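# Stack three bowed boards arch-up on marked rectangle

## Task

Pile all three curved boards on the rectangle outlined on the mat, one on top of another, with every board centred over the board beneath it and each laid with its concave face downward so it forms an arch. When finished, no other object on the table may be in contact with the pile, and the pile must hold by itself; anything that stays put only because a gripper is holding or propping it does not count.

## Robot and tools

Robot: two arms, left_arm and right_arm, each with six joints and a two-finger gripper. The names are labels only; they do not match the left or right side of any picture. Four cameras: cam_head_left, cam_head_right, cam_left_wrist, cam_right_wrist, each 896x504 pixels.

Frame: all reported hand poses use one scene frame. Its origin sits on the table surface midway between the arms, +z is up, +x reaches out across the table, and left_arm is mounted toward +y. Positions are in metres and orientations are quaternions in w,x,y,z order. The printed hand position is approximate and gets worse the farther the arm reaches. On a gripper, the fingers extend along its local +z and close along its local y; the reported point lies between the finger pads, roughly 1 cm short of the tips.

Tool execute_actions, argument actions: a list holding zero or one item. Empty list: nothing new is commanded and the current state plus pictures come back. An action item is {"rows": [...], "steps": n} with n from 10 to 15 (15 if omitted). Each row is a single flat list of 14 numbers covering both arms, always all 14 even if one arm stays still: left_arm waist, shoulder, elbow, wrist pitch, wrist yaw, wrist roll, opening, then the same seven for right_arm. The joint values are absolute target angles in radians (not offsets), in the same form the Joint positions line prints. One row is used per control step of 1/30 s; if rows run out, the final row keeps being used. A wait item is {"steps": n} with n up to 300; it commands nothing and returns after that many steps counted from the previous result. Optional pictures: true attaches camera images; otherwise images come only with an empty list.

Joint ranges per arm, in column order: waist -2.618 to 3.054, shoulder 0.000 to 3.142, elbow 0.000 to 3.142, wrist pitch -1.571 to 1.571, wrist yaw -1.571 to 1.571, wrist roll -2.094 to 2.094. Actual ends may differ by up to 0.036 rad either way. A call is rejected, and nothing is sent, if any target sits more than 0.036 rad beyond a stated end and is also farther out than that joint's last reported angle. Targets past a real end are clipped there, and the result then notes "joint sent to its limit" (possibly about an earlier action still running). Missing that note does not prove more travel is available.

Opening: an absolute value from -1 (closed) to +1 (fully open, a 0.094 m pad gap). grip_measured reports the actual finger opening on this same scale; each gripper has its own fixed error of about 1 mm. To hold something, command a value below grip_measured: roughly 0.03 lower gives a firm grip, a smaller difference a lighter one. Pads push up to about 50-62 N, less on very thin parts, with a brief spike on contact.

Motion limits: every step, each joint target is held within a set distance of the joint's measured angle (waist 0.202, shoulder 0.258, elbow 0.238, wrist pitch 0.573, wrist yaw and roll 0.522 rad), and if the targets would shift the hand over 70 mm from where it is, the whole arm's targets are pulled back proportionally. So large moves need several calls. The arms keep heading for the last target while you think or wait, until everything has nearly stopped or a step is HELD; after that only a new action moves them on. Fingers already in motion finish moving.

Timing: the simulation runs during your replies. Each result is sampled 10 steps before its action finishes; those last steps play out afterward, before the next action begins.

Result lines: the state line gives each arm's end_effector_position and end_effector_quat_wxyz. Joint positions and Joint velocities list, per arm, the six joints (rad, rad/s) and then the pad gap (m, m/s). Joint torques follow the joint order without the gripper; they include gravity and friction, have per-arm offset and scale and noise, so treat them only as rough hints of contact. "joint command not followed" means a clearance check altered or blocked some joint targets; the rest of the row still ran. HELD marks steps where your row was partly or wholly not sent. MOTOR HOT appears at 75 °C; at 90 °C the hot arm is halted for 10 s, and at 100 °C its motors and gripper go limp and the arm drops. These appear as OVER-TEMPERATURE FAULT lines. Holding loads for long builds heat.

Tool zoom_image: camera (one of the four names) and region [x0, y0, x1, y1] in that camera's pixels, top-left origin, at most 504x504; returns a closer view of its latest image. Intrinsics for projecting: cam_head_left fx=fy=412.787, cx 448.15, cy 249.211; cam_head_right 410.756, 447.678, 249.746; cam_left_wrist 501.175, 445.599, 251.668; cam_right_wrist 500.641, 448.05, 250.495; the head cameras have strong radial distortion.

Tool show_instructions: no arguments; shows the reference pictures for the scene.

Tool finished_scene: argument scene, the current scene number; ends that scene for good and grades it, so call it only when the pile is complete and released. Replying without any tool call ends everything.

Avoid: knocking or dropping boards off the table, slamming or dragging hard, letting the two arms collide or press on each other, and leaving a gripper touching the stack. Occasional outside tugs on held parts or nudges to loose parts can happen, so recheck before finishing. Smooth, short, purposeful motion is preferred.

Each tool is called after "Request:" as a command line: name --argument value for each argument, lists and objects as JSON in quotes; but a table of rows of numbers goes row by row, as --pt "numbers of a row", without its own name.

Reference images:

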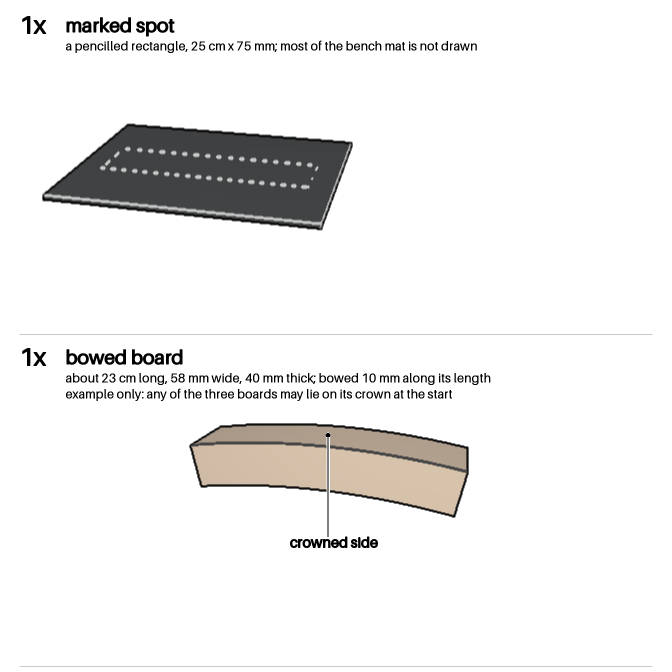

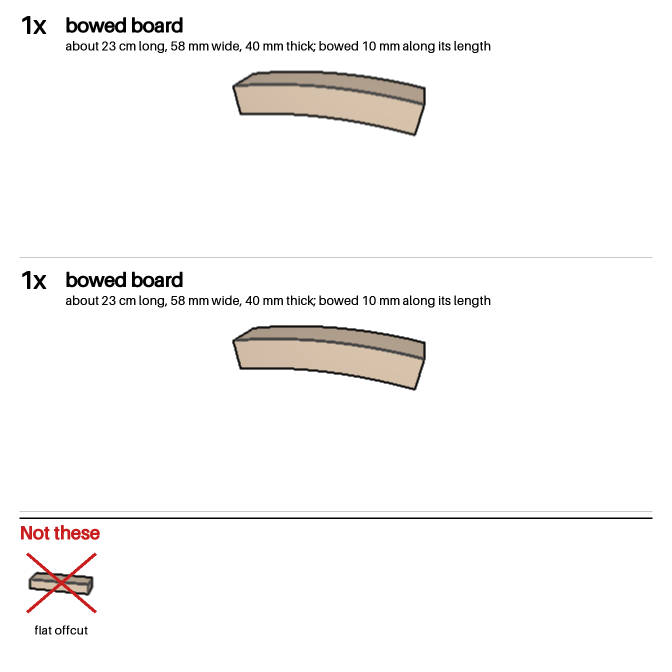

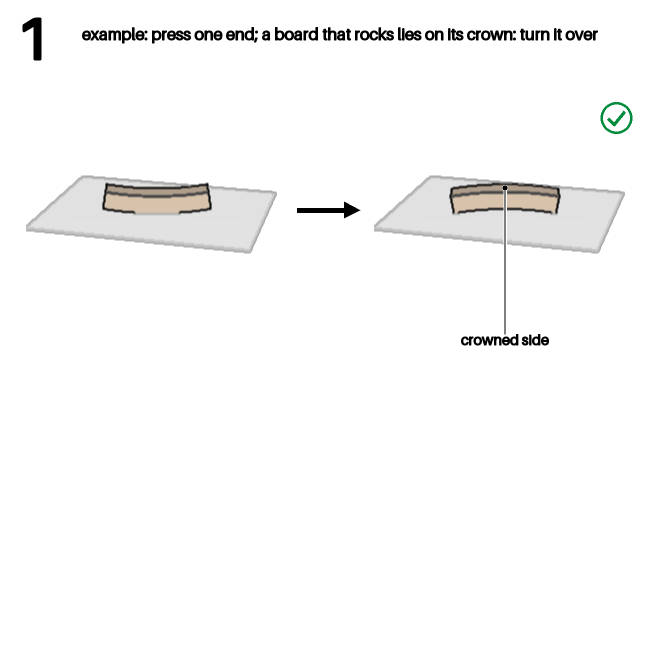

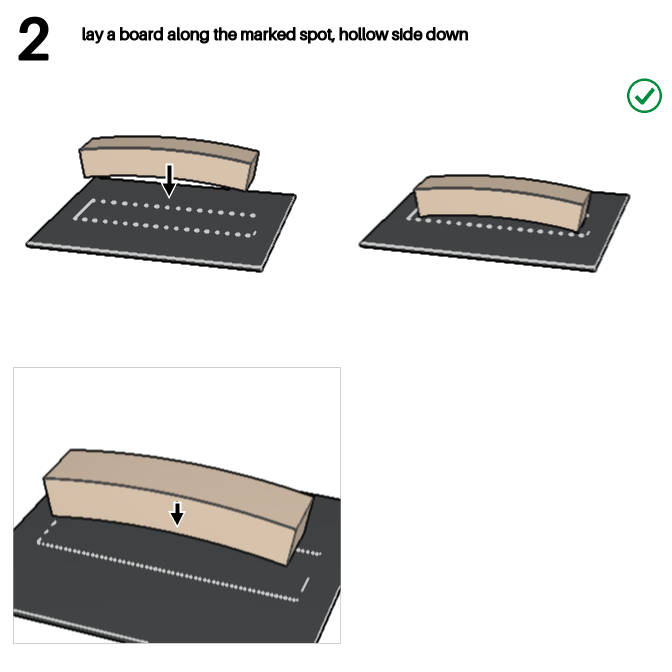

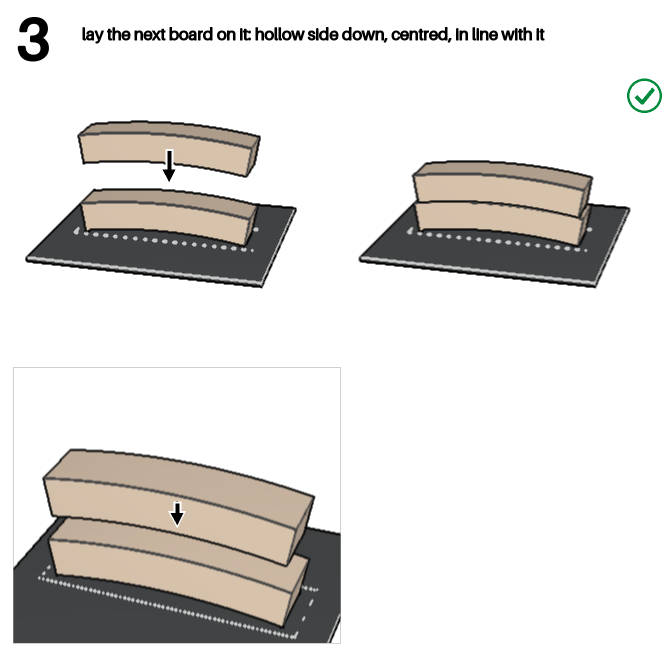

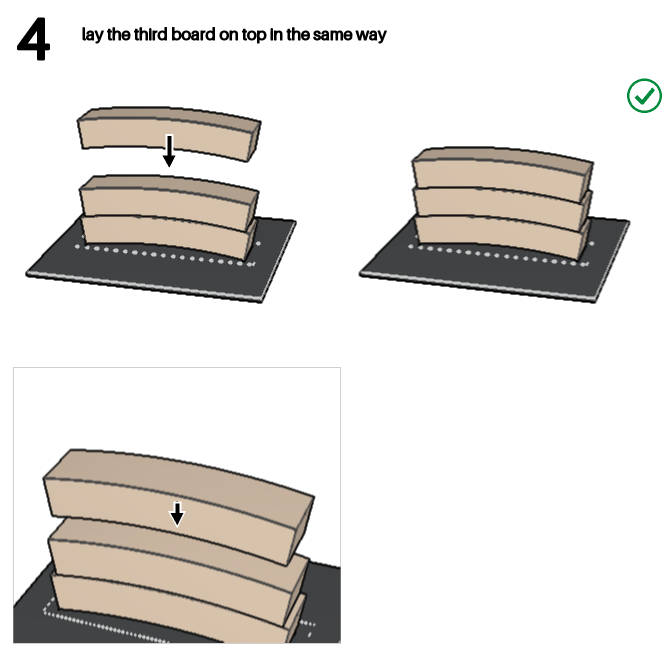

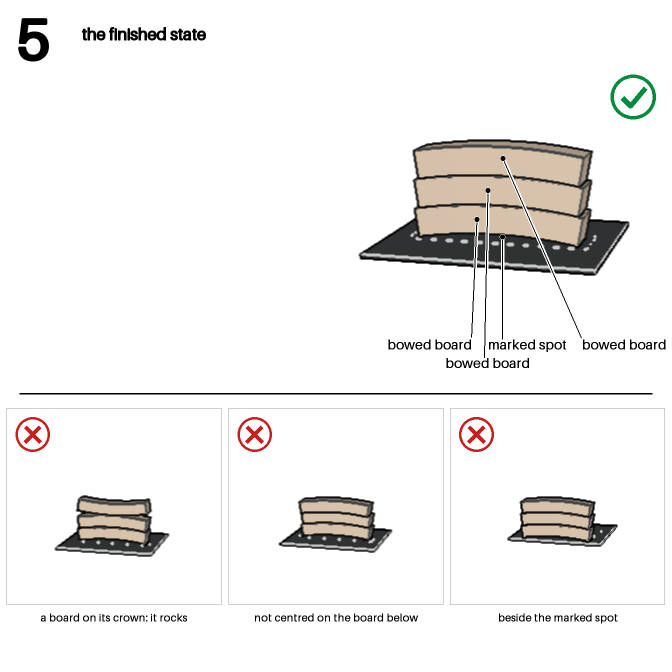

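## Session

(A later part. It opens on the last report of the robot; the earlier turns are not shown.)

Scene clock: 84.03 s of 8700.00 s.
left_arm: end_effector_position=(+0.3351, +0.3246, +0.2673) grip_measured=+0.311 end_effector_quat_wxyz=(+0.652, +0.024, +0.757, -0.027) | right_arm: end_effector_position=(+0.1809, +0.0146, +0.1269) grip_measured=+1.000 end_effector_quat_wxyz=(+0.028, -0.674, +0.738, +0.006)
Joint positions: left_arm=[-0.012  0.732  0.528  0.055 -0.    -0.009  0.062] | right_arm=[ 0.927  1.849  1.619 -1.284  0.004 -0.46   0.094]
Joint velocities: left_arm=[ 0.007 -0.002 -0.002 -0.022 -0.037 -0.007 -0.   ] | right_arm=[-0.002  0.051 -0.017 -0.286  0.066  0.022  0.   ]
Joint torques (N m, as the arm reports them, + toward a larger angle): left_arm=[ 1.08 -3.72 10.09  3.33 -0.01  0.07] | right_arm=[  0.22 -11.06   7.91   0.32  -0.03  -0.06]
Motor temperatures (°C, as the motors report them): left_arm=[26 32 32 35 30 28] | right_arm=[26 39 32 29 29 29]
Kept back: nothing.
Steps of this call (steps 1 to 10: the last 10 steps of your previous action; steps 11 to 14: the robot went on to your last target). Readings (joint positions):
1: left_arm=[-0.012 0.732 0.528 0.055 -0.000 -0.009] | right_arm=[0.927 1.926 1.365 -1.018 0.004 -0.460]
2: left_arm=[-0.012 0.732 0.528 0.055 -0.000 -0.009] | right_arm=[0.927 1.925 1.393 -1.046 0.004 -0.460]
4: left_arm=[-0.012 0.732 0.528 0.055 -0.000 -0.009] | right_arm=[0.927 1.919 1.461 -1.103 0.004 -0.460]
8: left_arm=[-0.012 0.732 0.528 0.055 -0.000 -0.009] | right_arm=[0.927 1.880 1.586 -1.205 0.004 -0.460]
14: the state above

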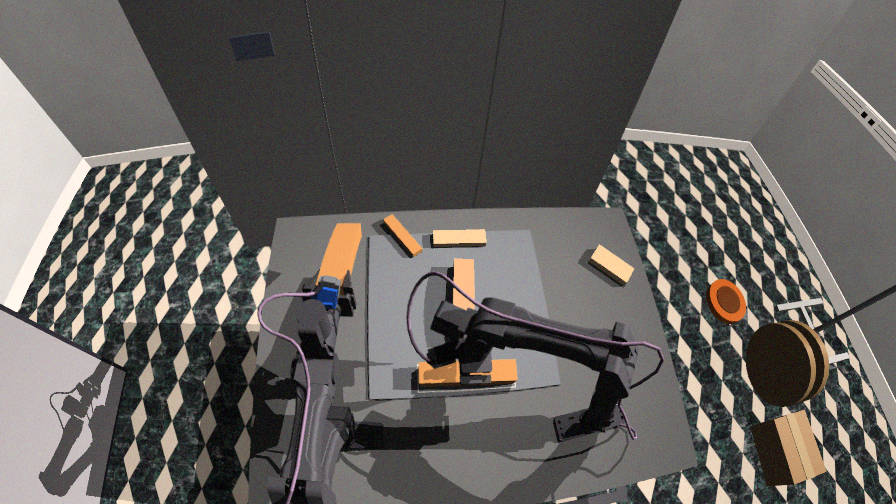

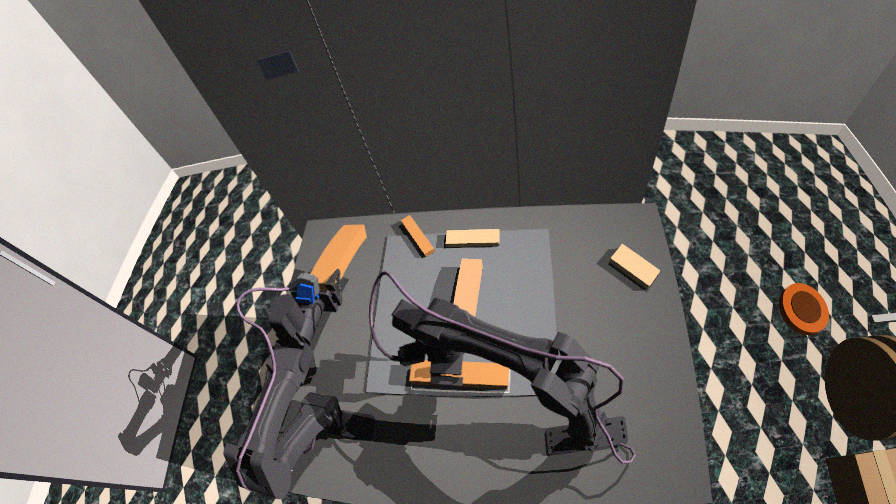

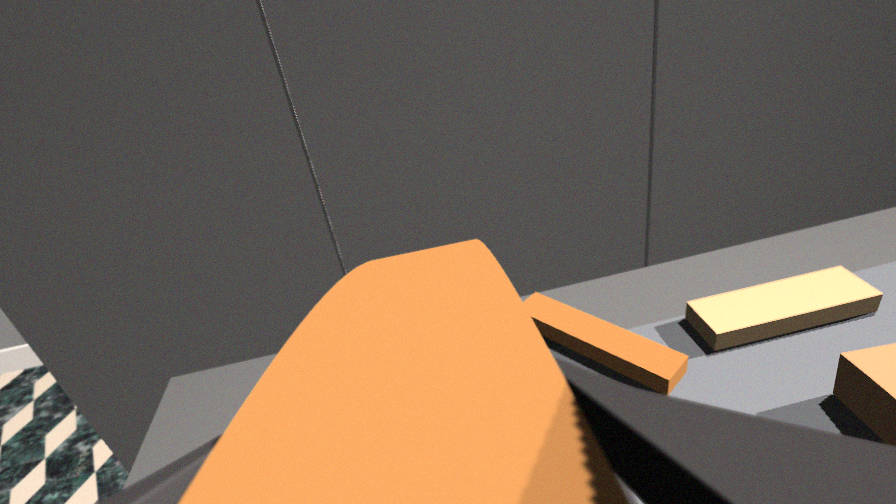

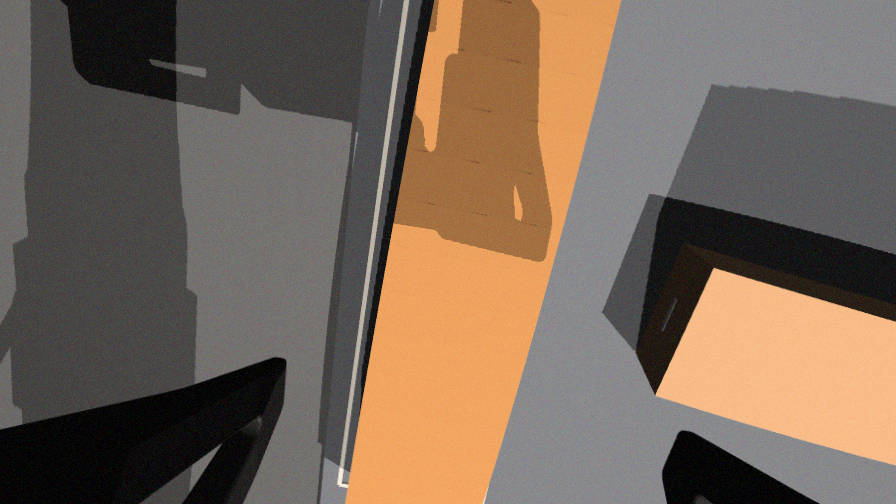

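Request:
execute_actions --actions '[{"rows": [ [0,0.721,0.540,0.185,0,0,0.26, 0.930,1.853,1.636,-1.332,0,-0.462,1], [0,0.725,0.539,0.197,0,0,0.26, 0.928,1.855,1.639,-1.333,0,-0.458,1], [0,0.731,0.537,0.212,0,0,0.26, 0.926,1.858,1.643,-1.334,0,-0.450,1], [0,0.740,0.534,0.230,0,0,0.26, 0.922,1.864,1.650,-1.336,0,-0.439,1], [0,0.751,0.531,0.251,0,0,0.26, 0.918,1.870,1.658,-1.338,0,-0.426,1], [0,0.764,0.527,0.275,0,0,0.26, 0.912,1.878,1.668,-1.340,0,-0.409,1], [0,0.780,0.523,0.302,0,0,0.26, 0.906,1.887,1.680,-1.343,0,-0.389,1], [0,0.798,0.518,0.331,0,0,0.26, 0.899,1.897,1.694,-1.346,0,-0.367,1], [0,0.818,0.512,0.364,0,0,0.26, 0.891,1.909,1.709,-1.350,0,-0.342,1], [0,0.841,0.505,0.398,0,0,0.26, 0.882,1.921,1.726,-1.354,0,-0.315,1], [0,0.865,0.499,0.435,0,0,0.26, 0.872,1.935,1.744,-1.358,0,-0.285,1], [0,0.890,0.491,0.474,0,0,0.26, 0.862,1.950,1.763,-1.363,0,-0.253,1], [0,0.918,0.483,0.515,0,0,0.26, 0.851,1.966,1.784,-1.368,0,-0.219,1], [0,0.947,0.475,0.558,0,0,0.26, 0.840,1.983,1.806,-1.373,0,-0.183,1], [0,0.978,0.466,0.602,0,0,0.26, 0.828,2.000,1.829,-1.379,0,-0.146,1] ], "steps": 15}]'

Request:
execute_actions --actions '[{"rows": [ [0,1.009,0.457,0.647,0,0,0.26, 0.815,2.019,1.853,-1.385,0,-0.106,1], [0,1.042,0.448,0.693,0,0,0.26, 0.802,2.037,1.877,-1.391,0,-0.066,1], [0,1.076,0.438,0.740,0,0,0.26, 0.788,2.057,1.903,-1.397,0,-0.024,1], [0,1.110,0.428,0.788,0,0,0.26, 0.775,2.077,1.929,-1.403,0,0.019,1], [0,1.146,0.418,0.836,0,0,0.26, 0.761,2.097,1.955,-1.410,0,0.062,1], [0,1.181,0.408,0.884,0,0,0.26, 0.746,2.117,1.982,-1.416,0,0.106,1], [0,1.217,0.398,0.932,0,0,0.26, 0.732,2.138,2.009,-1.423,0,0.151,1], [0,1.253,0.387,0.980,0,0,0.26, 0.718,2.159,2.036,-1.429,0,0.195,1], [0,1.289,0.377,1.027,0,0,0.26, 0.704,2.180,2.063,-1.436,0,0.240,1], [0,1.324,0.367,1.073,0,0,0.26, 0.689,2.200,2.090,-1.442,0,0.284,1], [0,1.360,0.357,1.118,0,0,0.26, 0.675,2.220,2.116,-1.449,0,0.327,1], [0,1.394,0.347,1.162,0,0,0.26, 0.662,2.240,2.142,-1.455,0,0.370,1], [0,1.428,0.337,1.205,0,0,0.26, 0.648,2.260,2.168,-1.461,0,0.412,1], [0,1.461,0.328,1.246,0,0,0.26, 0.635,2.278,2.192,-1.467,0,0.452,1], [0,1.493,0.319,1.285,0,0,0.26, 0.623,2.297,2.216,-1.473,0,0.492,1] ], "steps": 15}]'

Request:
execute_actions --actions '[{"rows": [ [0,1.523,0.310,1.322,0,0,0.26, 0.610,2.314,2.239,-1.479,0,0.529,1], [0,1.552,0.302,1.356,0,0,0.26, 0.599,2.331,2.261,-1.484,0,0.565,1], [0,1.580,0.294,1.389,0,0,0.26, 0.588,2.347,2.282,-1.489,0,0.599,1], [0,1.605,0.286,1.418,0,0,0.26, 0.578,2.362,2.301,-1.494,0,0.631,1], [0,1.629,0.280,1.445,0,0,0.26, 0.568,2.376,2.319,-1.498,0,0.661,1], [0,1.652,0.273,1.469,0,0,0.26, 0.559,2.388,2.336,-1.502,0,0.688,1], [0,1.672,0.267,1.490,0,0,0.26, 0.551,2.400,2.351,-1.506,0,0.713,1], [0,1.690,0.262,1.508,0,0,0.26, 0.544,2.410,2.365,-1.509,0,0.735,1], [0,1.706,0.258,1.523,0,0,0.26, 0.538,2.419,2.377,-1.512,0,0.755,1], [0,1.719,0.254,1.535,0,0,0.26, 0.532,2.427,2.387,-1.514,0,0.772,1], [0,1.730,0.251,1.543,0,0,0.26, 0.528,2.433,2.395,-1.516,0,0.785,1], [0,1.739,0.248,1.548,0,0,0.26, 0.524,2.439,2.402,-1.518,0,0.796,1], [0,1.745,0.246,1.550,0,0,0.26, 0.522,2.442,2.406,-1.519,0,0.804,1], [0,1.749,0.245,1.550,0,0,0.26, 0.520,2.444,2.409,-1.520,0,0.808,1], [0,1.750,0.245,1.550,0,0,0.26, 0.520,2.445,2.410,-1.520,0,0.810,1] ], "steps": 15}]'

Request:
execute_actions --actions '[{"steps": 20}]' --pictures true

Scene clock: 90.80 s of 8700.00 s.
left_arm: end_effector_position=(+0.3366, +0.3245, +0.2683) grip_measured=+0.311 end_effector_quat_wxyz=(+0.657, +0.024, +0.753, -0.027) | right_arm: end_effector_position=(+0.1764, +0.0073, +0.1265) grip_measured=+1.000 end_effector_quat_wxyz=(+0.011, -0.672, +0.740, +0.001)
Joint positions: left_arm=[-0.012  0.738  0.522  0.079 -0.    -0.009  0.062] | right_arm=[ 0.927  1.849  1.619 -1.318  0.004 -0.454  0.094]
Joint velocities: left_arm=[ 0.002  0.178 -0.09   0.359  0.066 -0.007 -0.   ] | right_arm=[-0.007  0.022 -0.012 -0.125 -0.125  0.139  0.   ]
Joint torques (N m, as the arm reports them, + toward a larger angle): left_arm=[ 1.04 -0.8   9.4   3.33  0.    0.09] | right_arm=[-0.65 -9.06  9.76  0.16 -0.04  0.07]
Motor temperatures (°C, as the motors report them): left_arm=[26 31 32 36 30 28] | right_arm=[26 38 33 29 29 29]
Steps of this call (steps 1 to 30: the robot went on to your last target; steps 31 to 90: nothing new was sent; then 3.60 s passed at rest; steps 91 to 95: the first 5 steps of this action). Readings (joint positions):
91: left_arm=[-0.012 0.732 0.528 0.055 -0.000 -0.009] | right_arm=[0.927 1.849 1.619 -1.317 0.004 -0.460]
92: left_arm=[-0.012 0.732 0.528 0.056 -0.000 -0.009] | right_arm=[0.927 1.849 1.619 -1.317 0.004 -0.460]
94: left_arm=[-0.012 0.733 0.524 0.068 -0.000 -0.009] | right_arm=[0.927 1.849 1.619 -1.317 0.004 -0.458]
95: the state above

Scene clock: 91.30 s of 8700.00 s.
left_arm: end_effector_position=(+0.3877, +0.3208, +0.2108) grip_measured=+0.311 end_effector_quat_wxyz=(+0.653, +0.024, +0.756, -0.027) | right_arm: end_effector_position=(+0.2455, +0.0204, +0.1230) grip_measured=+1.000 end_effector_quat_wxyz=(+0.015, -0.478, +0.878, +0.004)
Joint positions: left_arm=[-0.012  1.098  0.421  0.531 -0.    -0.009  0.062] | right_arm=[ 0.797  2.05   1.883 -1.373  0.004 -0.106  0.094]
Joint velocities: left_arm=[ 0.002  1.013 -0.276  1.253 -0.007 -0.022  0.   ] | right_arm=[-0.379  0.584  0.725 -0.095  0.022  1.033  0.   ]
Joint torques (N m, as the arm reports them, + toward a larger angle): left_arm=[ 1.03 -4.34  8.87  3.37 -0.01  0.07] | right_arm=[ -0.95 -11.9    8.63   0.22  -0.03   0.06]
Motor temperatures (°C, as the motors report them): left_arm=[26 31 32 36 30 28] | right_arm=[26 38 33 29 29 29]
Steps of this call (steps 1 to 10: the last 10 steps of your previous action; steps 11 to 15: the first 5 steps of this action). Readings (joint positions):
11: left_arm=[-0.012 0.965 0.459 0.369 -0.000 -0.009] | right_arm=[0.849 1.974 1.786 -1.354 0.004 -0.247]
12: left_arm=[-0.012 0.997 0.449 0.408 -0.000 -0.009] | right_arm=[0.837 1.992 1.809 -1.358 0.004 -0.214]
14: left_arm=[-0.012 1.064 0.431 0.489 -0.000 -0.009] | right_arm=[0.811 2.030 1.858 -1.368 0.004 -0.144]
15: the state above

Scene clock: 91.80 s of 8700.00 s.
left_arm: end_effector_position=(+0.4065, +0.3194, +0.1215) grip_measured=+0.311 end_effector_quat_wxyz=(+0.649, +0.024, +0.760, -0.027) | right_arm: end_effector_position=(+0.3490, +0.0007, +0.0994) grip_measured=+1.000 end_effector_quat_wxyz=(+0.013, -0.092, +0.996, +0.007)
Joint positions: left_arm=[-0.012  1.602  0.284  1.161 -0.    -0.009  0.062] | right_arm=[ 0.594  2.34   2.257 -1.457  0.004  0.502  0.094]
Joint velocities: left_arm=[ 0.002  0.745 -0.203  0.989  0.007 -0.051  0.   ] | right_arm=[-0.305  0.427  0.569 -0.212  0.037  0.974  0.   ]
Joint torques (N m, as the arm reports them, + toward a larger angle): left_arm=[ 0.95 -7.03  6.07  3.49 -0.01  0.08] | right_arm=[ -0.45 -14.99   8.68   0.16  -0.03   0.04]
Motor temperatures (°C, as the motors report them): left_arm=[26 31 32 36 30 28] | right_arm=[26 38 33 29 29 29]
Steps of this call (steps 1 to 10: the last 10 steps of your previous action; steps 11 to 15: the first 5 steps of this action). Readings (joint positions):
11: left_arm=[-0.012 1.486 0.316 1.012 -0.000 -0.009] | right_arm=[0.642 2.272 2.170 -1.436 0.004 0.349]
12: left_arm=[-0.012 1.517 0.307 1.052 -0.000 -0.009] | right_arm=[0.629 2.290 2.193 -1.441 0.004 0.389]
14: left_arm=[-0.012 1.576 0.292 1.127 -0.000 -0.009] | right_arm=[0.605 2.324 2.237 -1.453 0.004 0.466]
15: the state above

Scene clock: 92.47 s of 8700.00 s.
left_arm: end_effector_position=(+0.4036, +0.3207, +0.1113) grip_measured=+0.311 end_effector_quat_wxyz=(+0.670, +0.022, +0.742, -0.025) | right_arm: end_effector_position=(+0.3771, -0.0175, +0.0883) grip_measured=+1.000 end_effector_quat_wxyz=(+0.005, +0.089, +0.996, +0.003)
Joint positions: left_arm=[-0.011  1.761  0.243  1.416 -0.003 -0.008  0.062] | right_arm=[ 0.525  2.434  2.379 -1.504  0.002  0.796  0.094]
Joint velocities: left_arm=[-0.002 -0.017 -0.017 -0.022 -0.037 -0.051 -0.   ] | right_arm=[ 0.002 -0.012 -0.012 -0.066  0.051  0.066  0.   ]
Joint torques (N m, as the arm reports them, + toward a larger angle): left_arm=[ 0.78 -6.92  4.38  3.44  0.04  0.06] | right_arm=[ -0.35 -15.36   8.98   0.13  -0.01   0.06]
Motor temperatures (°C, as the motors report them): left_arm=[26 31 32 37 30 28] | right_arm=[26 39 33 29 29 29]
Kept back: nothing.
Steps of this call (steps 1 to 10: the last 10 steps of your previous action; steps 11 to 20: the robot went on to your last target). Readings (joint positions):
1: left_arm=[-0.012 1.627 0.277 1.194 -0.001 -0.009] | right_arm=[0.583 2.354 2.275 -1.462 0.004 0.536]
2: left_arm=[-0.012 1.650 0.271 1.227 -0.003 -0.009] | right_arm=[0.573 2.368 2.292 -1.467 0.004 0.569]
4: left_arm=[-0.011 1.689 0.262 1.287 -0.003 -0.008] | right_arm=[0.556 2.392 2.323 -1.476 0.004 0.629]
8: left_arm=[-0.011 1.741 0.250 1.368 -0.003 -0.008] | right_arm=[0.533 2.424 2.363 -1.490 0.004 0.719]
20: the state above

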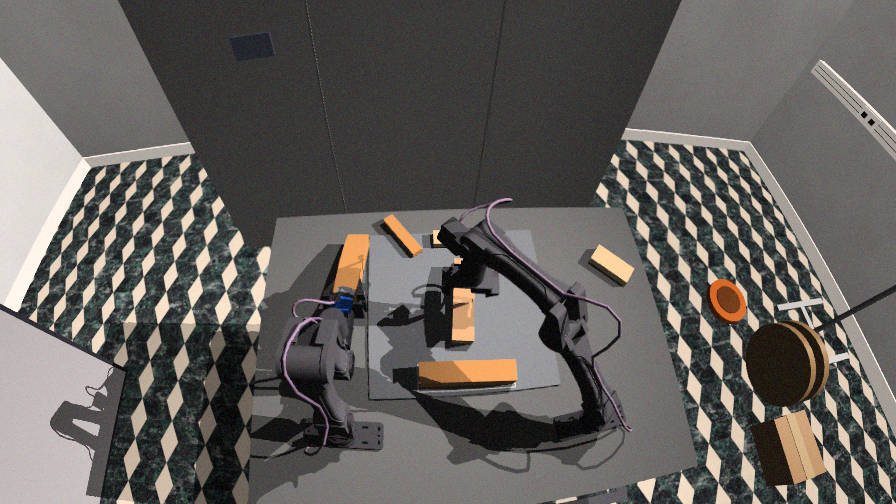

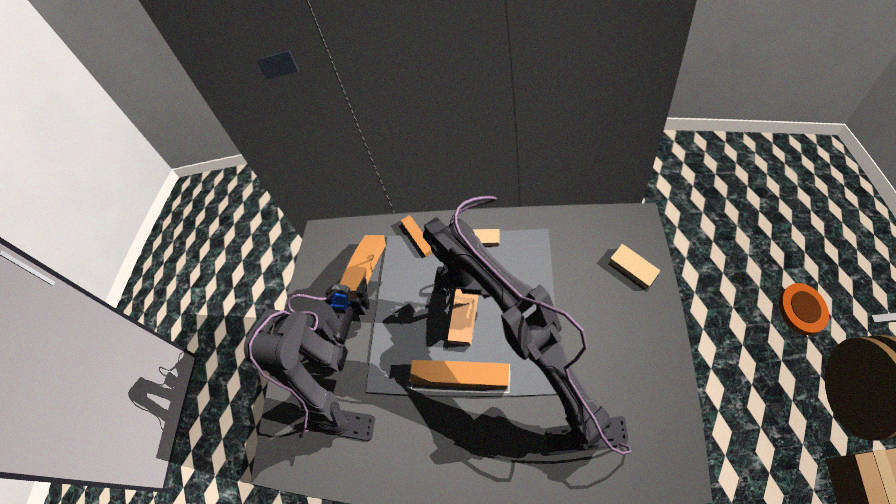

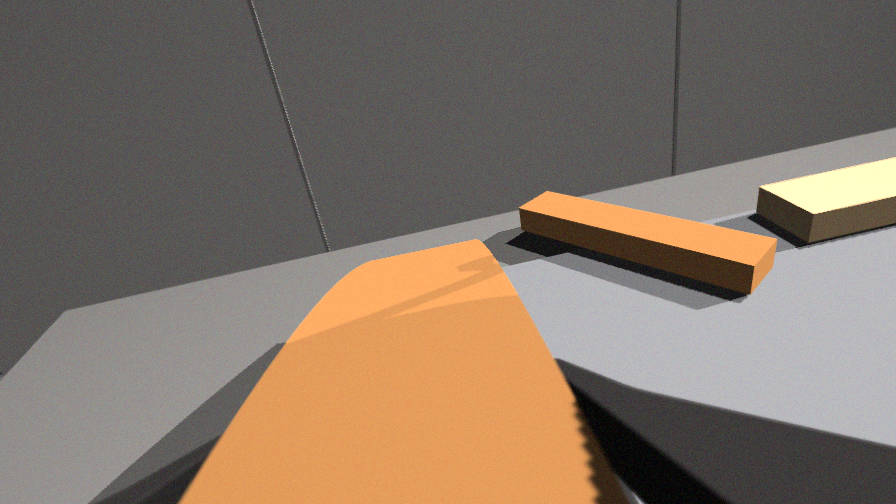

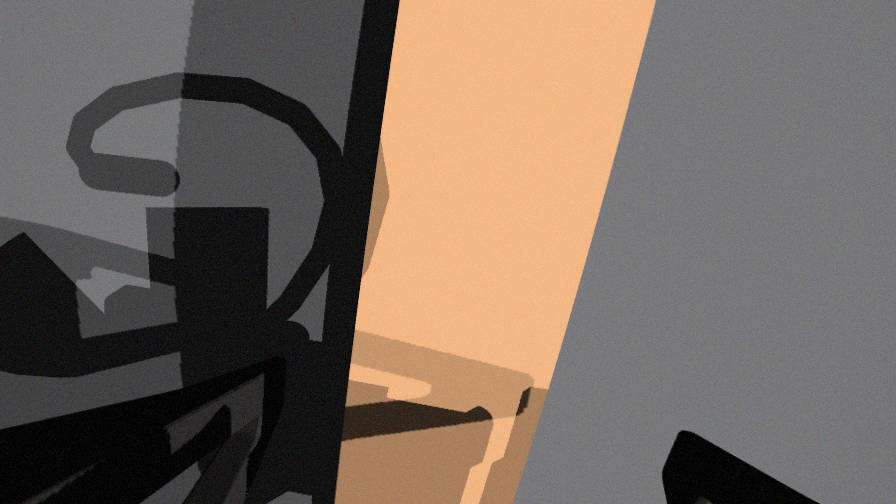

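Request:
zoom_image --camera "cam_head_right" --region '[290, 210, 430, 330]'

Request:
zoom_image --camera "cam_head_left" --region '[290, 210, 430, 330]'

Region (290, 210, 430, 330) of cam_head_right's 896x504 image, scaled by 3.600, with more detail than that image has; it fills the top 432 rows of this view, and the rest is white.

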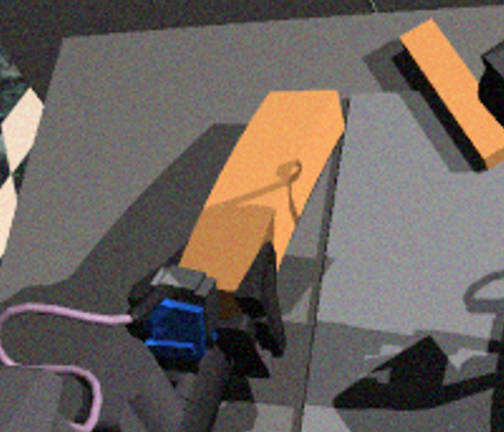

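Region (290, 210, 430, 330) of cam_head_left's 896x504 image, scaled by 3.600, with more detail than that image has; it fills the top 432 rows of this view, and the rest is white.

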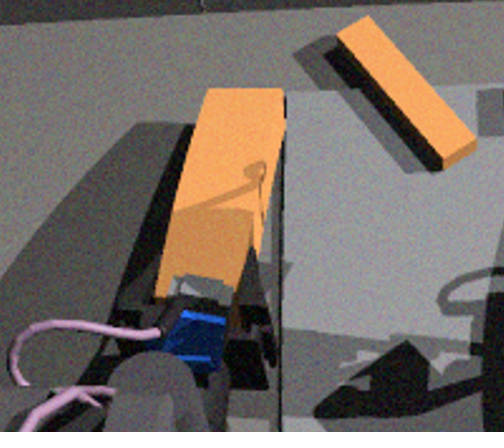

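Request:
execute_actions --actions '[{"rows": [ [0.000,1.745,0.245,1.55,0,0,0.26, 0.530,2.446,2.385,-1.505,0,0.815,1], [0.002,1.735,0.245,1.55,0,0,0.26, 0.540,2.447,2.375,-1.495,0,0.818,1], [0.008,1.722,0.245,1.55,0,0,0.26, 0.545,2.448,2.362,-1.480,0,0.818,1], [0.017,1.710,0.245,1.55,0,0,0.26, 0.545,2.450,2.346,-1.462,0,0.818,1], [0.029,1.700,0.245,1.55,0,0,0.26, 0.545,2.452,2.328,-1.442,0,0.818,1], [0.043,1.695,0.245,1.55,0,0,0.26, 0.545,2.454,2.309,-1.421,0,0.818,1], [0.059,1.695,0.245,1.55,0,0,0.26, 0.545,2.456,2.289,-1.399,0,0.818,1], [0.075,1.695,0.245,1.55,0,0,0.26, 0.545,2.458,2.269,-1.377,0,0.818,1], [0.091,1.695,0.245,1.55,0,0,0.26, 0.545,2.460,2.250,-1.356,0,0.818,1], [0.105,1.695,0.245,1.55,0,0,0.26, 0.545,2.461,2.232,-1.336,0,0.818,1], [0.117,1.695,0.245,1.55,0,0,0.26, 0.545,2.462,2.216,-1.319,0,0.818,1], [0.127,1.695,0.245,1.55,0,0,0.26, 0.545,2.463,2.202,-1.305,0,0.818,1], [0.134,1.695,0.245,1.55,0,0,0.26, 0.545,2.464,2.192,-1.294,0,0.818,1], [0.138,1.695,0.245,1.55,0,0,0.26, 0.545,2.465,2.185,-1.288,0,0.818,1], [0.140,1.695,0.245,1.55,0,0,0.26, 0.545,2.465,2.182,-1.285,0,0.818,1] ], "steps": 15}]'

Request:
execute_actions --actions '[{"rows": [ [0.14,1.700,0.245,1.55,0,0,0.26, 0.545,2.465,2.182,-1.285,0,0.818,1], [0.14,1.707,0.245,1.55,0,0,0.26, 0.545,2.465,2.182,-1.285,0,0.818,1], [0.14,1.715,0.245,1.55,0,0,0.26, 0.545,2.465,2.182,-1.285,0,0.818,1], [0.14,1.723,0.245,1.55,0,0,0.26, 0.545,2.465,2.182,-1.285,0,0.818,1], [0.14,1.731,0.245,1.55,0,0,0.26, 0.545,2.465,2.182,-1.285,0,0.818,1], [0.14,1.738,0.245,1.55,0,0,0.26, 0.545,2.465,2.182,-1.285,0,0.818,1], [0.14,1.744,0.245,1.55,0,0,0.26, 0.545,2.465,2.182,-1.285,0,0.818,1], [0.14,1.748,0.245,1.55,0,0,0.26, 0.545,2.465,2.182,-1.285,0,0.818,1], [0.14,1.750,0.245,1.55,0,0,0.26, 0.545,2.465,2.182,-1.285,0,0.818,1] ], "steps": 15}]'

Request:
execute_actions --actions '[{"steps": 10}]' --pictures true

Scene clock: 96.07 s of 8700.00 s.
left_arm: end_effector_position=(+0.4039, +0.3234, +0.1133) grip_measured=+0.311 end_effector_quat_wxyz=(+0.672, +0.020, +0.740, -0.024) | right_arm: end_effector_position=(+0.3773, -0.0157, +0.0864) grip_measured=+1.000 end_effector_quat_wxyz=(+0.006, +0.093, +0.996, +0.004)
Joint positions: left_arm=[-0.002  1.757  0.243  1.418  0.001 -0.008  0.062] | right_arm=[ 0.528  2.434  2.371 -1.493  0.002  0.807  0.094]
Joint velocities: left_arm=[ 0.183 -0.12  -0.002 -0.007  0.066 -0.007  0.   ] | right_arm=[ 0.032  0.007 -0.212  0.227  0.066  0.007  0.   ]
Joint torques (N m, as the arm reports them, + toward a larger angle): left_arm=[  1.8  -10.46   4.46   3.56  -0.13   0.06] | right_arm=[  1.04 -14.74   3.86   0.42  -0.02   0.06]
Motor temperatures (°C, as the motors report them): left_arm=[26 31 31 38 30 28] | right_arm=[26 40 33 29 29 29]
Steps of this call (steps 1 to 30: the robot went on to your last target; steps 31 to 90: nothing new was sent; then 0.43 s passed at rest; steps 91 to 95: the first 5 steps of this action). Readings (joint positions):
91: left_arm=[-0.011 1.761 0.243 1.419 -0.003 -0.008] | right_arm=[0.525 2.434 2.379 -1.505 0.002 0.803]
92: left_arm=[-0.011 1.761 0.243 1.419 -0.003 -0.008] | right_arm=[0.525 2.434 2.379 -1.505 0.002 0.804]
94: left_arm=[-0.007 1.760 0.243 1.419 -0.001 -0.008] | right_arm=[0.527 2.434 2.377 -1.501 0.002 0.806]
95: the state above

Scene clock: 96.57 s of 8700.00 s.
left_arm: end_effector_position=(+0.4036, +0.3767, +0.1240) grip_measured=+0.311 end_effector_quat_wxyz=(+0.684, -0.030, +0.728, +0.023) | right_arm: end_effector_position=(+0.3756, -0.0123, +0.0271) grip_measured=+1.000 end_effector_quat_wxyz=(-0.007, +0.090, +0.996, -0.007)
Joint positions: left_arm=[ 0.132  1.734  0.243  1.428 -0.004 -0.008  0.062] | right_arm=[ 0.536  2.467  2.196 -1.319  0.001  0.809  0.094]
Joint velocities: left_arm=[ 0.007  0.007 -0.007 -0.022 -0.022 -0.007 -0.001] | right_arm=[-0.002 -0.007 -0.002  0.11   0.007  0.037  0.   ]
Joint torques (N m, as the arm reports them, + toward a larger angle): left_arm=[ 0.57 -6.17  4.49  3.42  0.03  0.08] | right_arm=[  0.69 -16.93   5.32   0.43  -0.02   0.07]
Motor temperatures (°C, as the motors report them): left_arm=[26 31 31 38 30 28] | right_arm=[26 40 33 29 29 29]
Steps of this call (steps 1 to 10: the last 10 steps of your previous action; steps 11 to 15: the first 5 steps of this action). Readings (joint positions):
11: left_arm=[0.131 1.734 0.243 1.428 -0.004 -0.008] | right_arm=[0.536 2.460 2.203 -1.340 0.001 0.809]
12: left_arm=[0.132 1.734 0.243 1.428 -0.005 -0.008] | right_arm=[0.536 2.464 2.199 -1.333 0.001 0.809]
14: left_arm=[0.132 1.734 0.243 1.428 -0.004 -0.008] | right_arm=[0.536 2.467 2.196 -1.323 0.001 0.809]
15: the state above

Scene clock: 96.90 s of 8700.00 s.
left_arm: end_effector_position=(+0.4037, +0.3767, +0.1140) grip_measured=+0.311 end_effector_quat_wxyz=(+0.674, -0.031, +0.737, +0.023) | right_arm: end_effector_position=(+0.3790, -0.0098, +0.0270) grip_measured=+1.000 end_effector_quat_wxyz=(-0.001, +0.090, +0.996, -0.001)
Joint positions: left_arm=[ 0.132  1.763  0.243  1.43  -0.004 -0.008  0.062] | right_arm=[ 0.536  2.467  2.196 -1.303  0.001  0.81   0.094]
Joint velocities: left_arm=[ 0.012 -0.002  0.002  0.051 -0.007 -0.066 -0.001] | right_arm=[-0.002 -0.002  0.027 -0.051 -0.037 -0.037  0.   ]
Joint torques (N m, as the arm reports them, + toward a larger angle): left_arm=[ 0.51 -6.98  4.35  3.34  0.03  0.09] | right_arm=[  0.74 -16.91   5.32   0.44  -0.01   0.08]
Motor temperatures (°C, as the motors report them): left_arm=[26 31 31 38 30 28] | right_arm=[26 40 33 29 29 29]
Kept back: nothing.
Steps of this call (steps 1 to 10: the last 10 steps of your previous action). Readings (joint positions):
1: left_arm=[0.132 1.736 0.243 1.429 -0.004 -0.008] | right_arm=[0.536 2.467 2.196 -1.316 0.001 0.809]
2: left_arm=[0.132 1.740 0.243 1.431 -0.004 -0.008] | right_arm=[0.536 2.467 2.196 -1.312 0.001 0.809]
4: left_arm=[0.132 1.751 0.243 1.432 -0.004 -0.008] | right_arm=[0.536 2.467 2.196 -1.308 0.001 0.809]
8: left_arm=[0.132 1.763 0.243 1.430 -0.004 -0.008] | right_arm=[0.536 2.467 2.196 -1.303 0.001 0.810]
10: the state above

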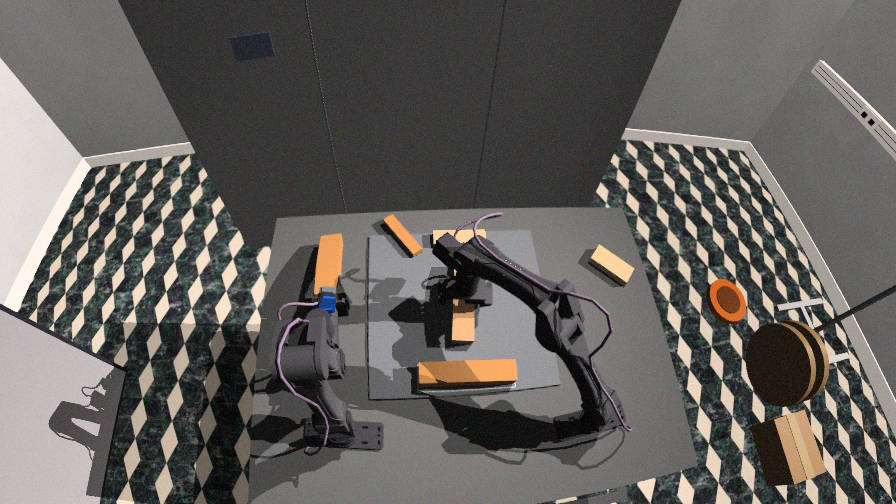

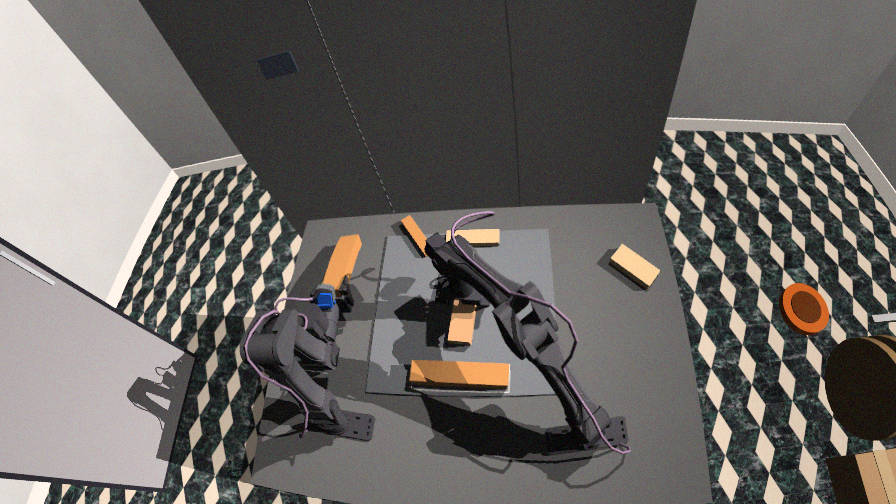

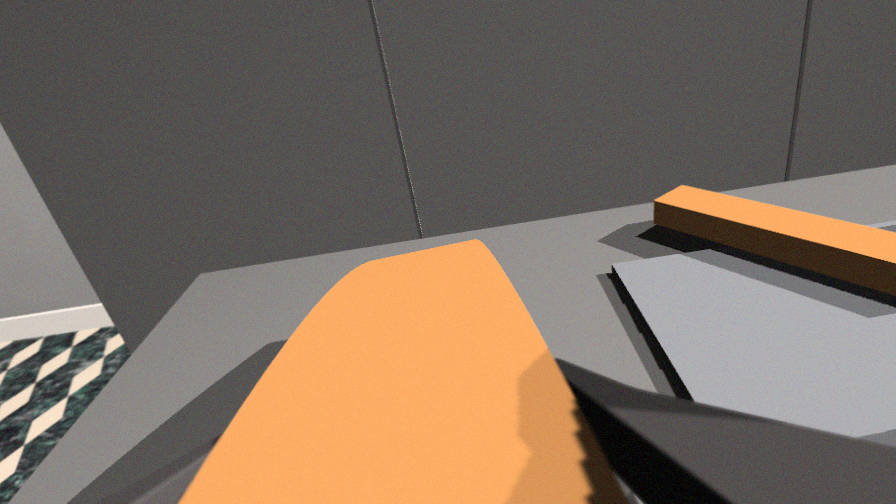

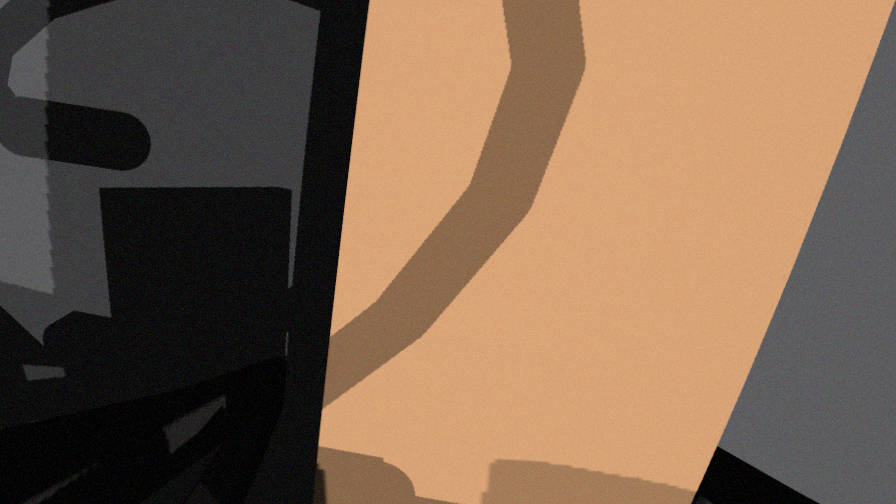

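Request:
execute_actions --actions '[{"rows": [ [0.14,1.75,0.245,1.540,0,0,0.26, 0.545,2.465,2.185,-1.288,0,0.818,0.7], [0.14,1.75,0.245,1.525,0,0,0.26, 0.545,2.465,2.185,-1.288,0,0.818,0.5], [0.14,1.75,0.245,1.510,0,0,0.26, 0.545,2.465,2.185,-1.288,0,0.818,0.36], [0.14,1.75,0.245,1.495,0,0,0.26, 0.545,2.465,2.185,-1.288,0,0.818,0.28], [0.14,1.75,0.245,1.480,0,0,0.26, 0.545,2.465,2.185,-1.288,0,0.818,0.24], [0.14,1.75,0.245,1.465,0,0,0.26, 0.545,2.465,2.185,-1.288,0,0.818,0.21], [0.14,1.75,0.245,1.450,0,0,0.26, 0.545,2.465,2.185,-1.288,0,0.818,0.19], [0.14,1.75,0.245,1.435,0,0,0.26, 0.545,2.465,2.185,-1.288,0,0.818,0.17], [0.14,1.75,0.245,1.420,0,0,0.26, 0.545,2.465,2.185,-1.288,0,0.818,0.155], [0.14,1.75,0.245,1.405,0,0,0.26, 0.545,2.465,2.185,-1.288,0,0.818,0.14], [0.14,1.75,0.245,1.390,0,0,0.26, 0.545,2.465,2.185,-1.288,0,0.818,0.14], [0.14,1.75,0.245,1.375,0,0,0.26, 0.545,2.465,2.185,-1.288,0,0.818,0.14], [0.14,1.75,0.245,1.360,0,0,0.26, 0.545,2.465,2.185,-1.288,0,0.818,0.14], [0.14,1.75,0.245,1.345,0,0,0.26, 0.545,2.465,2.185,-1.288,0,0.818,0.14], [0.14,1.75,0.245,1.330,0,0,0.26, 0.545,2.465,2.185,-1.288,0,0.818,0.14] ], "steps": 15}]'

Request:
execute_actions --actions '[{"steps": 16}]'

Scene clock: 98.30 s of 8700.00 s.
left_arm: end_effector_position=(+0.4034, +0.3767, +0.1107) grip_measured=+0.311 end_effector_quat_wxyz=(+0.670, -0.031, +0.742, +0.023) | right_arm: end_effector_position=(+0.3793, -0.0096, +0.0270) grip_measured=+0.269 end_effector_quat_wxyz=(-0.001, +0.091, +0.996, -0.001)
Joint positions: left_arm=[ 0.132  1.763  0.243  1.417 -0.004 -0.008  0.062] | right_arm=[ 0.536  2.467  2.196 -1.301  0.001  0.81   0.06 ]
Joint velocities: left_arm=[-0.002  0.007  0.012 -0.212 -0.007 -0.007 -0.   ] | right_arm=[-0.017  0.002  0.002 -0.022 -0.022 -0.037 -0.054]
Joint torques (N m, as the arm reports them, + toward a larger angle): left_arm=[ 0.55 -7.1   4.3   3.11  0.03  0.07] | right_arm=[  0.72 -16.93   5.59   0.4    0.     0.07]
Motor temperatures (°C, as the motors report them): left_arm=[26 31 31 38 30 28] | right_arm=[26 41 33 29 29 29]
Steps of this call (steps 1 to 30: the robot went on to your last target; steps 31 to 37: nothing new was sent; steps 38 to 42: the first 5 steps of this action). Readings (joint positions):
38: left_arm=[0.132 1.763 0.243 1.430 -0.004 -0.008] | right_arm=[0.536 2.467 2.196 -1.301 0.001 0.810]
39: left_arm=[0.132 1.763 0.243 1.429 -0.004 -0.008] | right_arm=[0.536 2.467 2.196 -1.301 0.001 0.810]
41: left_arm=[0.132 1.763 0.243 1.423 -0.004 -0.008] | right_arm=[0.536 2.467 2.196 -1.301 0.001 0.810]
42: the state above

Scene clock: 98.83 s of 8700.00 s.
left_arm: end_effector_position=(+0.4026, +0.3765, +0.1042) grip_measured=+0.311 end_effector_quat_wxyz=(+0.660, -0.029, +0.751, +0.024) | right_arm: end_effector_position=(+0.3794, -0.0092, +0.0270) grip_measured=+0.172 end_effector_quat_wxyz=(-0.000, +0.091, +0.996, -0.000)
Joint positions: left_arm=[ 0.132  1.763  0.243  1.39  -0.003 -0.002  0.062] | right_arm=[ 0.536  2.467  2.196 -1.3   -0.     0.81   0.055]
Joint velocities: left_arm=[ 0.002  0.007 -0.017 -0.066  0.007  0.051 -0.001] | right_arm=[ 0.002  0.012 -0.017  0.007 -0.081  0.022 -0.001]
Joint torques (N m, as the arm reports them, + toward a larger angle): left_arm=[ 0.61 -7.14  4.37  1.33  0.04  0.  ] | right_arm=[  0.69 -16.94   5.57   0.4    0.     0.08]
Motor temperatures (°C, as the motors report them): left_arm=[26 31 31 38 30 28] | right_arm=[26 41 33 29 29 29]
Kept back: nothing.
Steps of this call (steps 1 to 10: the last 10 steps of your previous action; steps 11 to 16: the robot went on to your last target). Readings (joint positions):
1: left_arm=[0.132 1.763 0.243 1.408 -0.004 -0.008] | right_arm=[0.536 2.467 2.196 -1.301 0.001 0.810]
2: left_arm=[0.132 1.763 0.243 1.399 -0.004 -0.008] | right_arm=[0.536 2.467 2.196 -1.301 0.001 0.810]
4: left_arm=[0.132 1.763 0.243 1.397 -0.004 -0.007] | right_arm=[0.536 2.467 2.196 -1.300 -0.000 0.810]
8: left_arm=[0.132 1.763 0.243 1.393 -0.004 -0.005] | right_arm=[0.536 2.467 2.196 -1.300 -0.000 0.810]
16: the state above

Request:
execute_actions --actions '[{"rows": [ [0.14,1.75,0.245,1.330,0,0,0.28, 0.545,2.462,2.195,-1.300,0,0.818,0.14], [0.14,1.75,0.245,1.325,0,0,0.29, 0.545,2.458,2.205,-1.310,0,0.818,0.14], [0.14,1.75,0.245,1.318,0,0,0.297, 0.545,2.453,2.218,-1.324,0,0.818,0.14], [0.14,1.75,0.245,1.310,0,0,0.297, 0.545,2.447,2.234,-1.342,0,0.818,0.14], [0.14,1.75,0.245,1.300,0,0,0.297, 0.545,2.440,2.252,-1.363,0,0.818,0.14], [0.14,1.75,0.245,1.290,0,0,0.297, 0.545,2.433,2.271,-1.386,0,0.818,0.14], [0.14,1.75,0.245,1.280,0,0,0.297, 0.545,2.425,2.291,-1.410,0,0.818,0.14], [0.14,1.75,0.245,1.270,0,0,0.297, 0.545,2.417,2.311,-1.434,0,0.818,0.14], [0.14,1.75,0.245,1.260,0,0,0.297, 0.545,2.410,2.330,-1.458,0,0.818,0.14], [0.14,1.75,0.245,1.250,0,0,0.297, 0.545,2.403,2.347,-1.480,0,0.818,0.14], [0.14,1.75,0.245,1.240,0,0,0.297, 0.545,2.397,2.362,-1.499,0,0.818,0.14], [0.14,1.75,0.245,1.230,0,0,0.297, 0.545,2.392,2.374,-1.514,0,0.818,0.14], [0.14,1.75,0.245,1.220,0,0,0.297, 0.545,2.388,2.383,-1.525,0,0.818,0.14], [0.14,1.75,0.245,1.210,0,0,0.297, 0.545,2.386,2.388,-1.532,0,0.818,0.14], [0.14,1.75,0.245,1.200,0,0,0.297, 0.545,2.385,2.390,-1.535,0,0.818,0.14] ], "steps": 15}]'

Request:
execute_actions --actions '[{"steps": 14}]'

Scene clock: 101.60 s of 8700.00 s.
left_arm: end_effector_position=(+0.4025, +0.3765, +0.1036) grip_measured=+0.312 end_effector_quat_wxyz=(+0.659, -0.028, +0.751, +0.025) | right_arm: end_effector_position=(+0.3794, -0.0093, +0.0281) grip_measured=+0.172 end_effector_quat_wxyz=(-0.001, +0.091, +0.996, -0.000)
Joint positions: left_arm=[ 0.132  1.763  0.243  1.388 -0.003 -0.     0.062] | right_arm=[ 0.536  2.467  2.2   -1.304 -0.     0.81   0.055]
Joint velocities: left_arm=[ 0.007 -0.007 -0.007 -0.007  0.022 -0.037 -0.   ] | right_arm=[ 0.007  0.002  0.178 -0.212 -0.022  0.037  0.001]
Joint torques (N m, as the arm reports them, + toward a larger angle): left_arm=[ 0.71 -6.99  4.41  1.05  0.   -0.01] | right_arm=[  0.71 -19.21   9.79  -0.07   0.     0.07]
Motor temperatures (°C, as the motors report them): left_arm=[26 31 31 37 30 28] | right_arm=[26 42 33 29 29 29]
Steps of this call (steps 1 to 15: the robot went on to your last target; steps 16 to 78: nothing new was sent; steps 79 to 83: the first 5 steps of this action). Readings (joint positions):
79: left_arm=[0.132 1.763 0.243 1.390 -0.003 -0.001] | right_arm=[0.536 2.467 2.196 -1.300 -0.000 0.810]
80: left_arm=[0.132 1.763 0.243 1.390 -0.003 -0.001] | right_arm=[0.536 2.467 2.196 -1.300 -0.000 0.810]
82: left_arm=[0.132 1.763 0.243 1.389 -0.003 -0.001] | right_arm=[0.536 2.467 2.196 -1.301 -0.000 0.810]
83: the state above

Scene clock: 102.07 s of 8700.00 s.
left_arm: end_effector_position=(+0.4009, +0.3763, +0.0949) grip_measured=+0.312 end_effector_quat_wxyz=(+0.644, -0.028, +0.764, +0.025) | right_arm: end_effector_position=(+0.3726, -0.0142, +0.0960) grip_measured=+0.172 end_effector_quat_wxyz=(+0.010, +0.091, +0.996, +0.009)
Joint positions: left_arm=[ 0.132  1.754  0.243  1.34  -0.003  0.002  0.062] | right_arm=[ 0.536  2.406  2.359 -1.498 -0.     0.81   0.055]
Joint velocities: left_arm=[ 0.002 -0.002 -0.017 -0.095  0.066 -0.007  0.   ] | right_arm=[ 0.002 -0.061  0.037 -0.139 -0.007  0.022 -0.001]
Joint torques (N m, as the arm reports them, + toward a larger angle): left_arm=[ 0.66 -6.29  4.61  0.67  0.02  0.  ] | right_arm=[  0.67 -17.61   8.76   0.17   0.01   0.08]
Motor temperatures (°C, as the motors report them): left_arm=[26 31 31 37 30 28] | right_arm=[26 42 33 29 29 29]
Kept back: nothing.
Steps of this call (steps 1 to 10: the last 10 steps of your previous action; steps 11 to 14: the robot went on to your last target). Readings (joint positions):
1: left_arm=[0.132 1.763 0.243 1.387 -0.003 -0.000] | right_arm=[0.536 2.467 2.207 -1.314 -0.000 0.810]
2: left_arm=[0.132 1.763 0.243 1.386 -0.003 0.000] | right_arm=[0.536 2.467 2.217 -1.330 -0.000 0.810]
4: left_arm=[0.132 1.763 0.243 1.385 -0.003 0.000] | right_arm=[0.536 2.467 2.252 -1.370 -0.000 0.810]
8: left_arm=[0.132 1.757 0.243 1.373 -0.003 0.002] | right_arm=[0.536 2.449 2.320 -1.439 -0.000 0.810]
14: the state above


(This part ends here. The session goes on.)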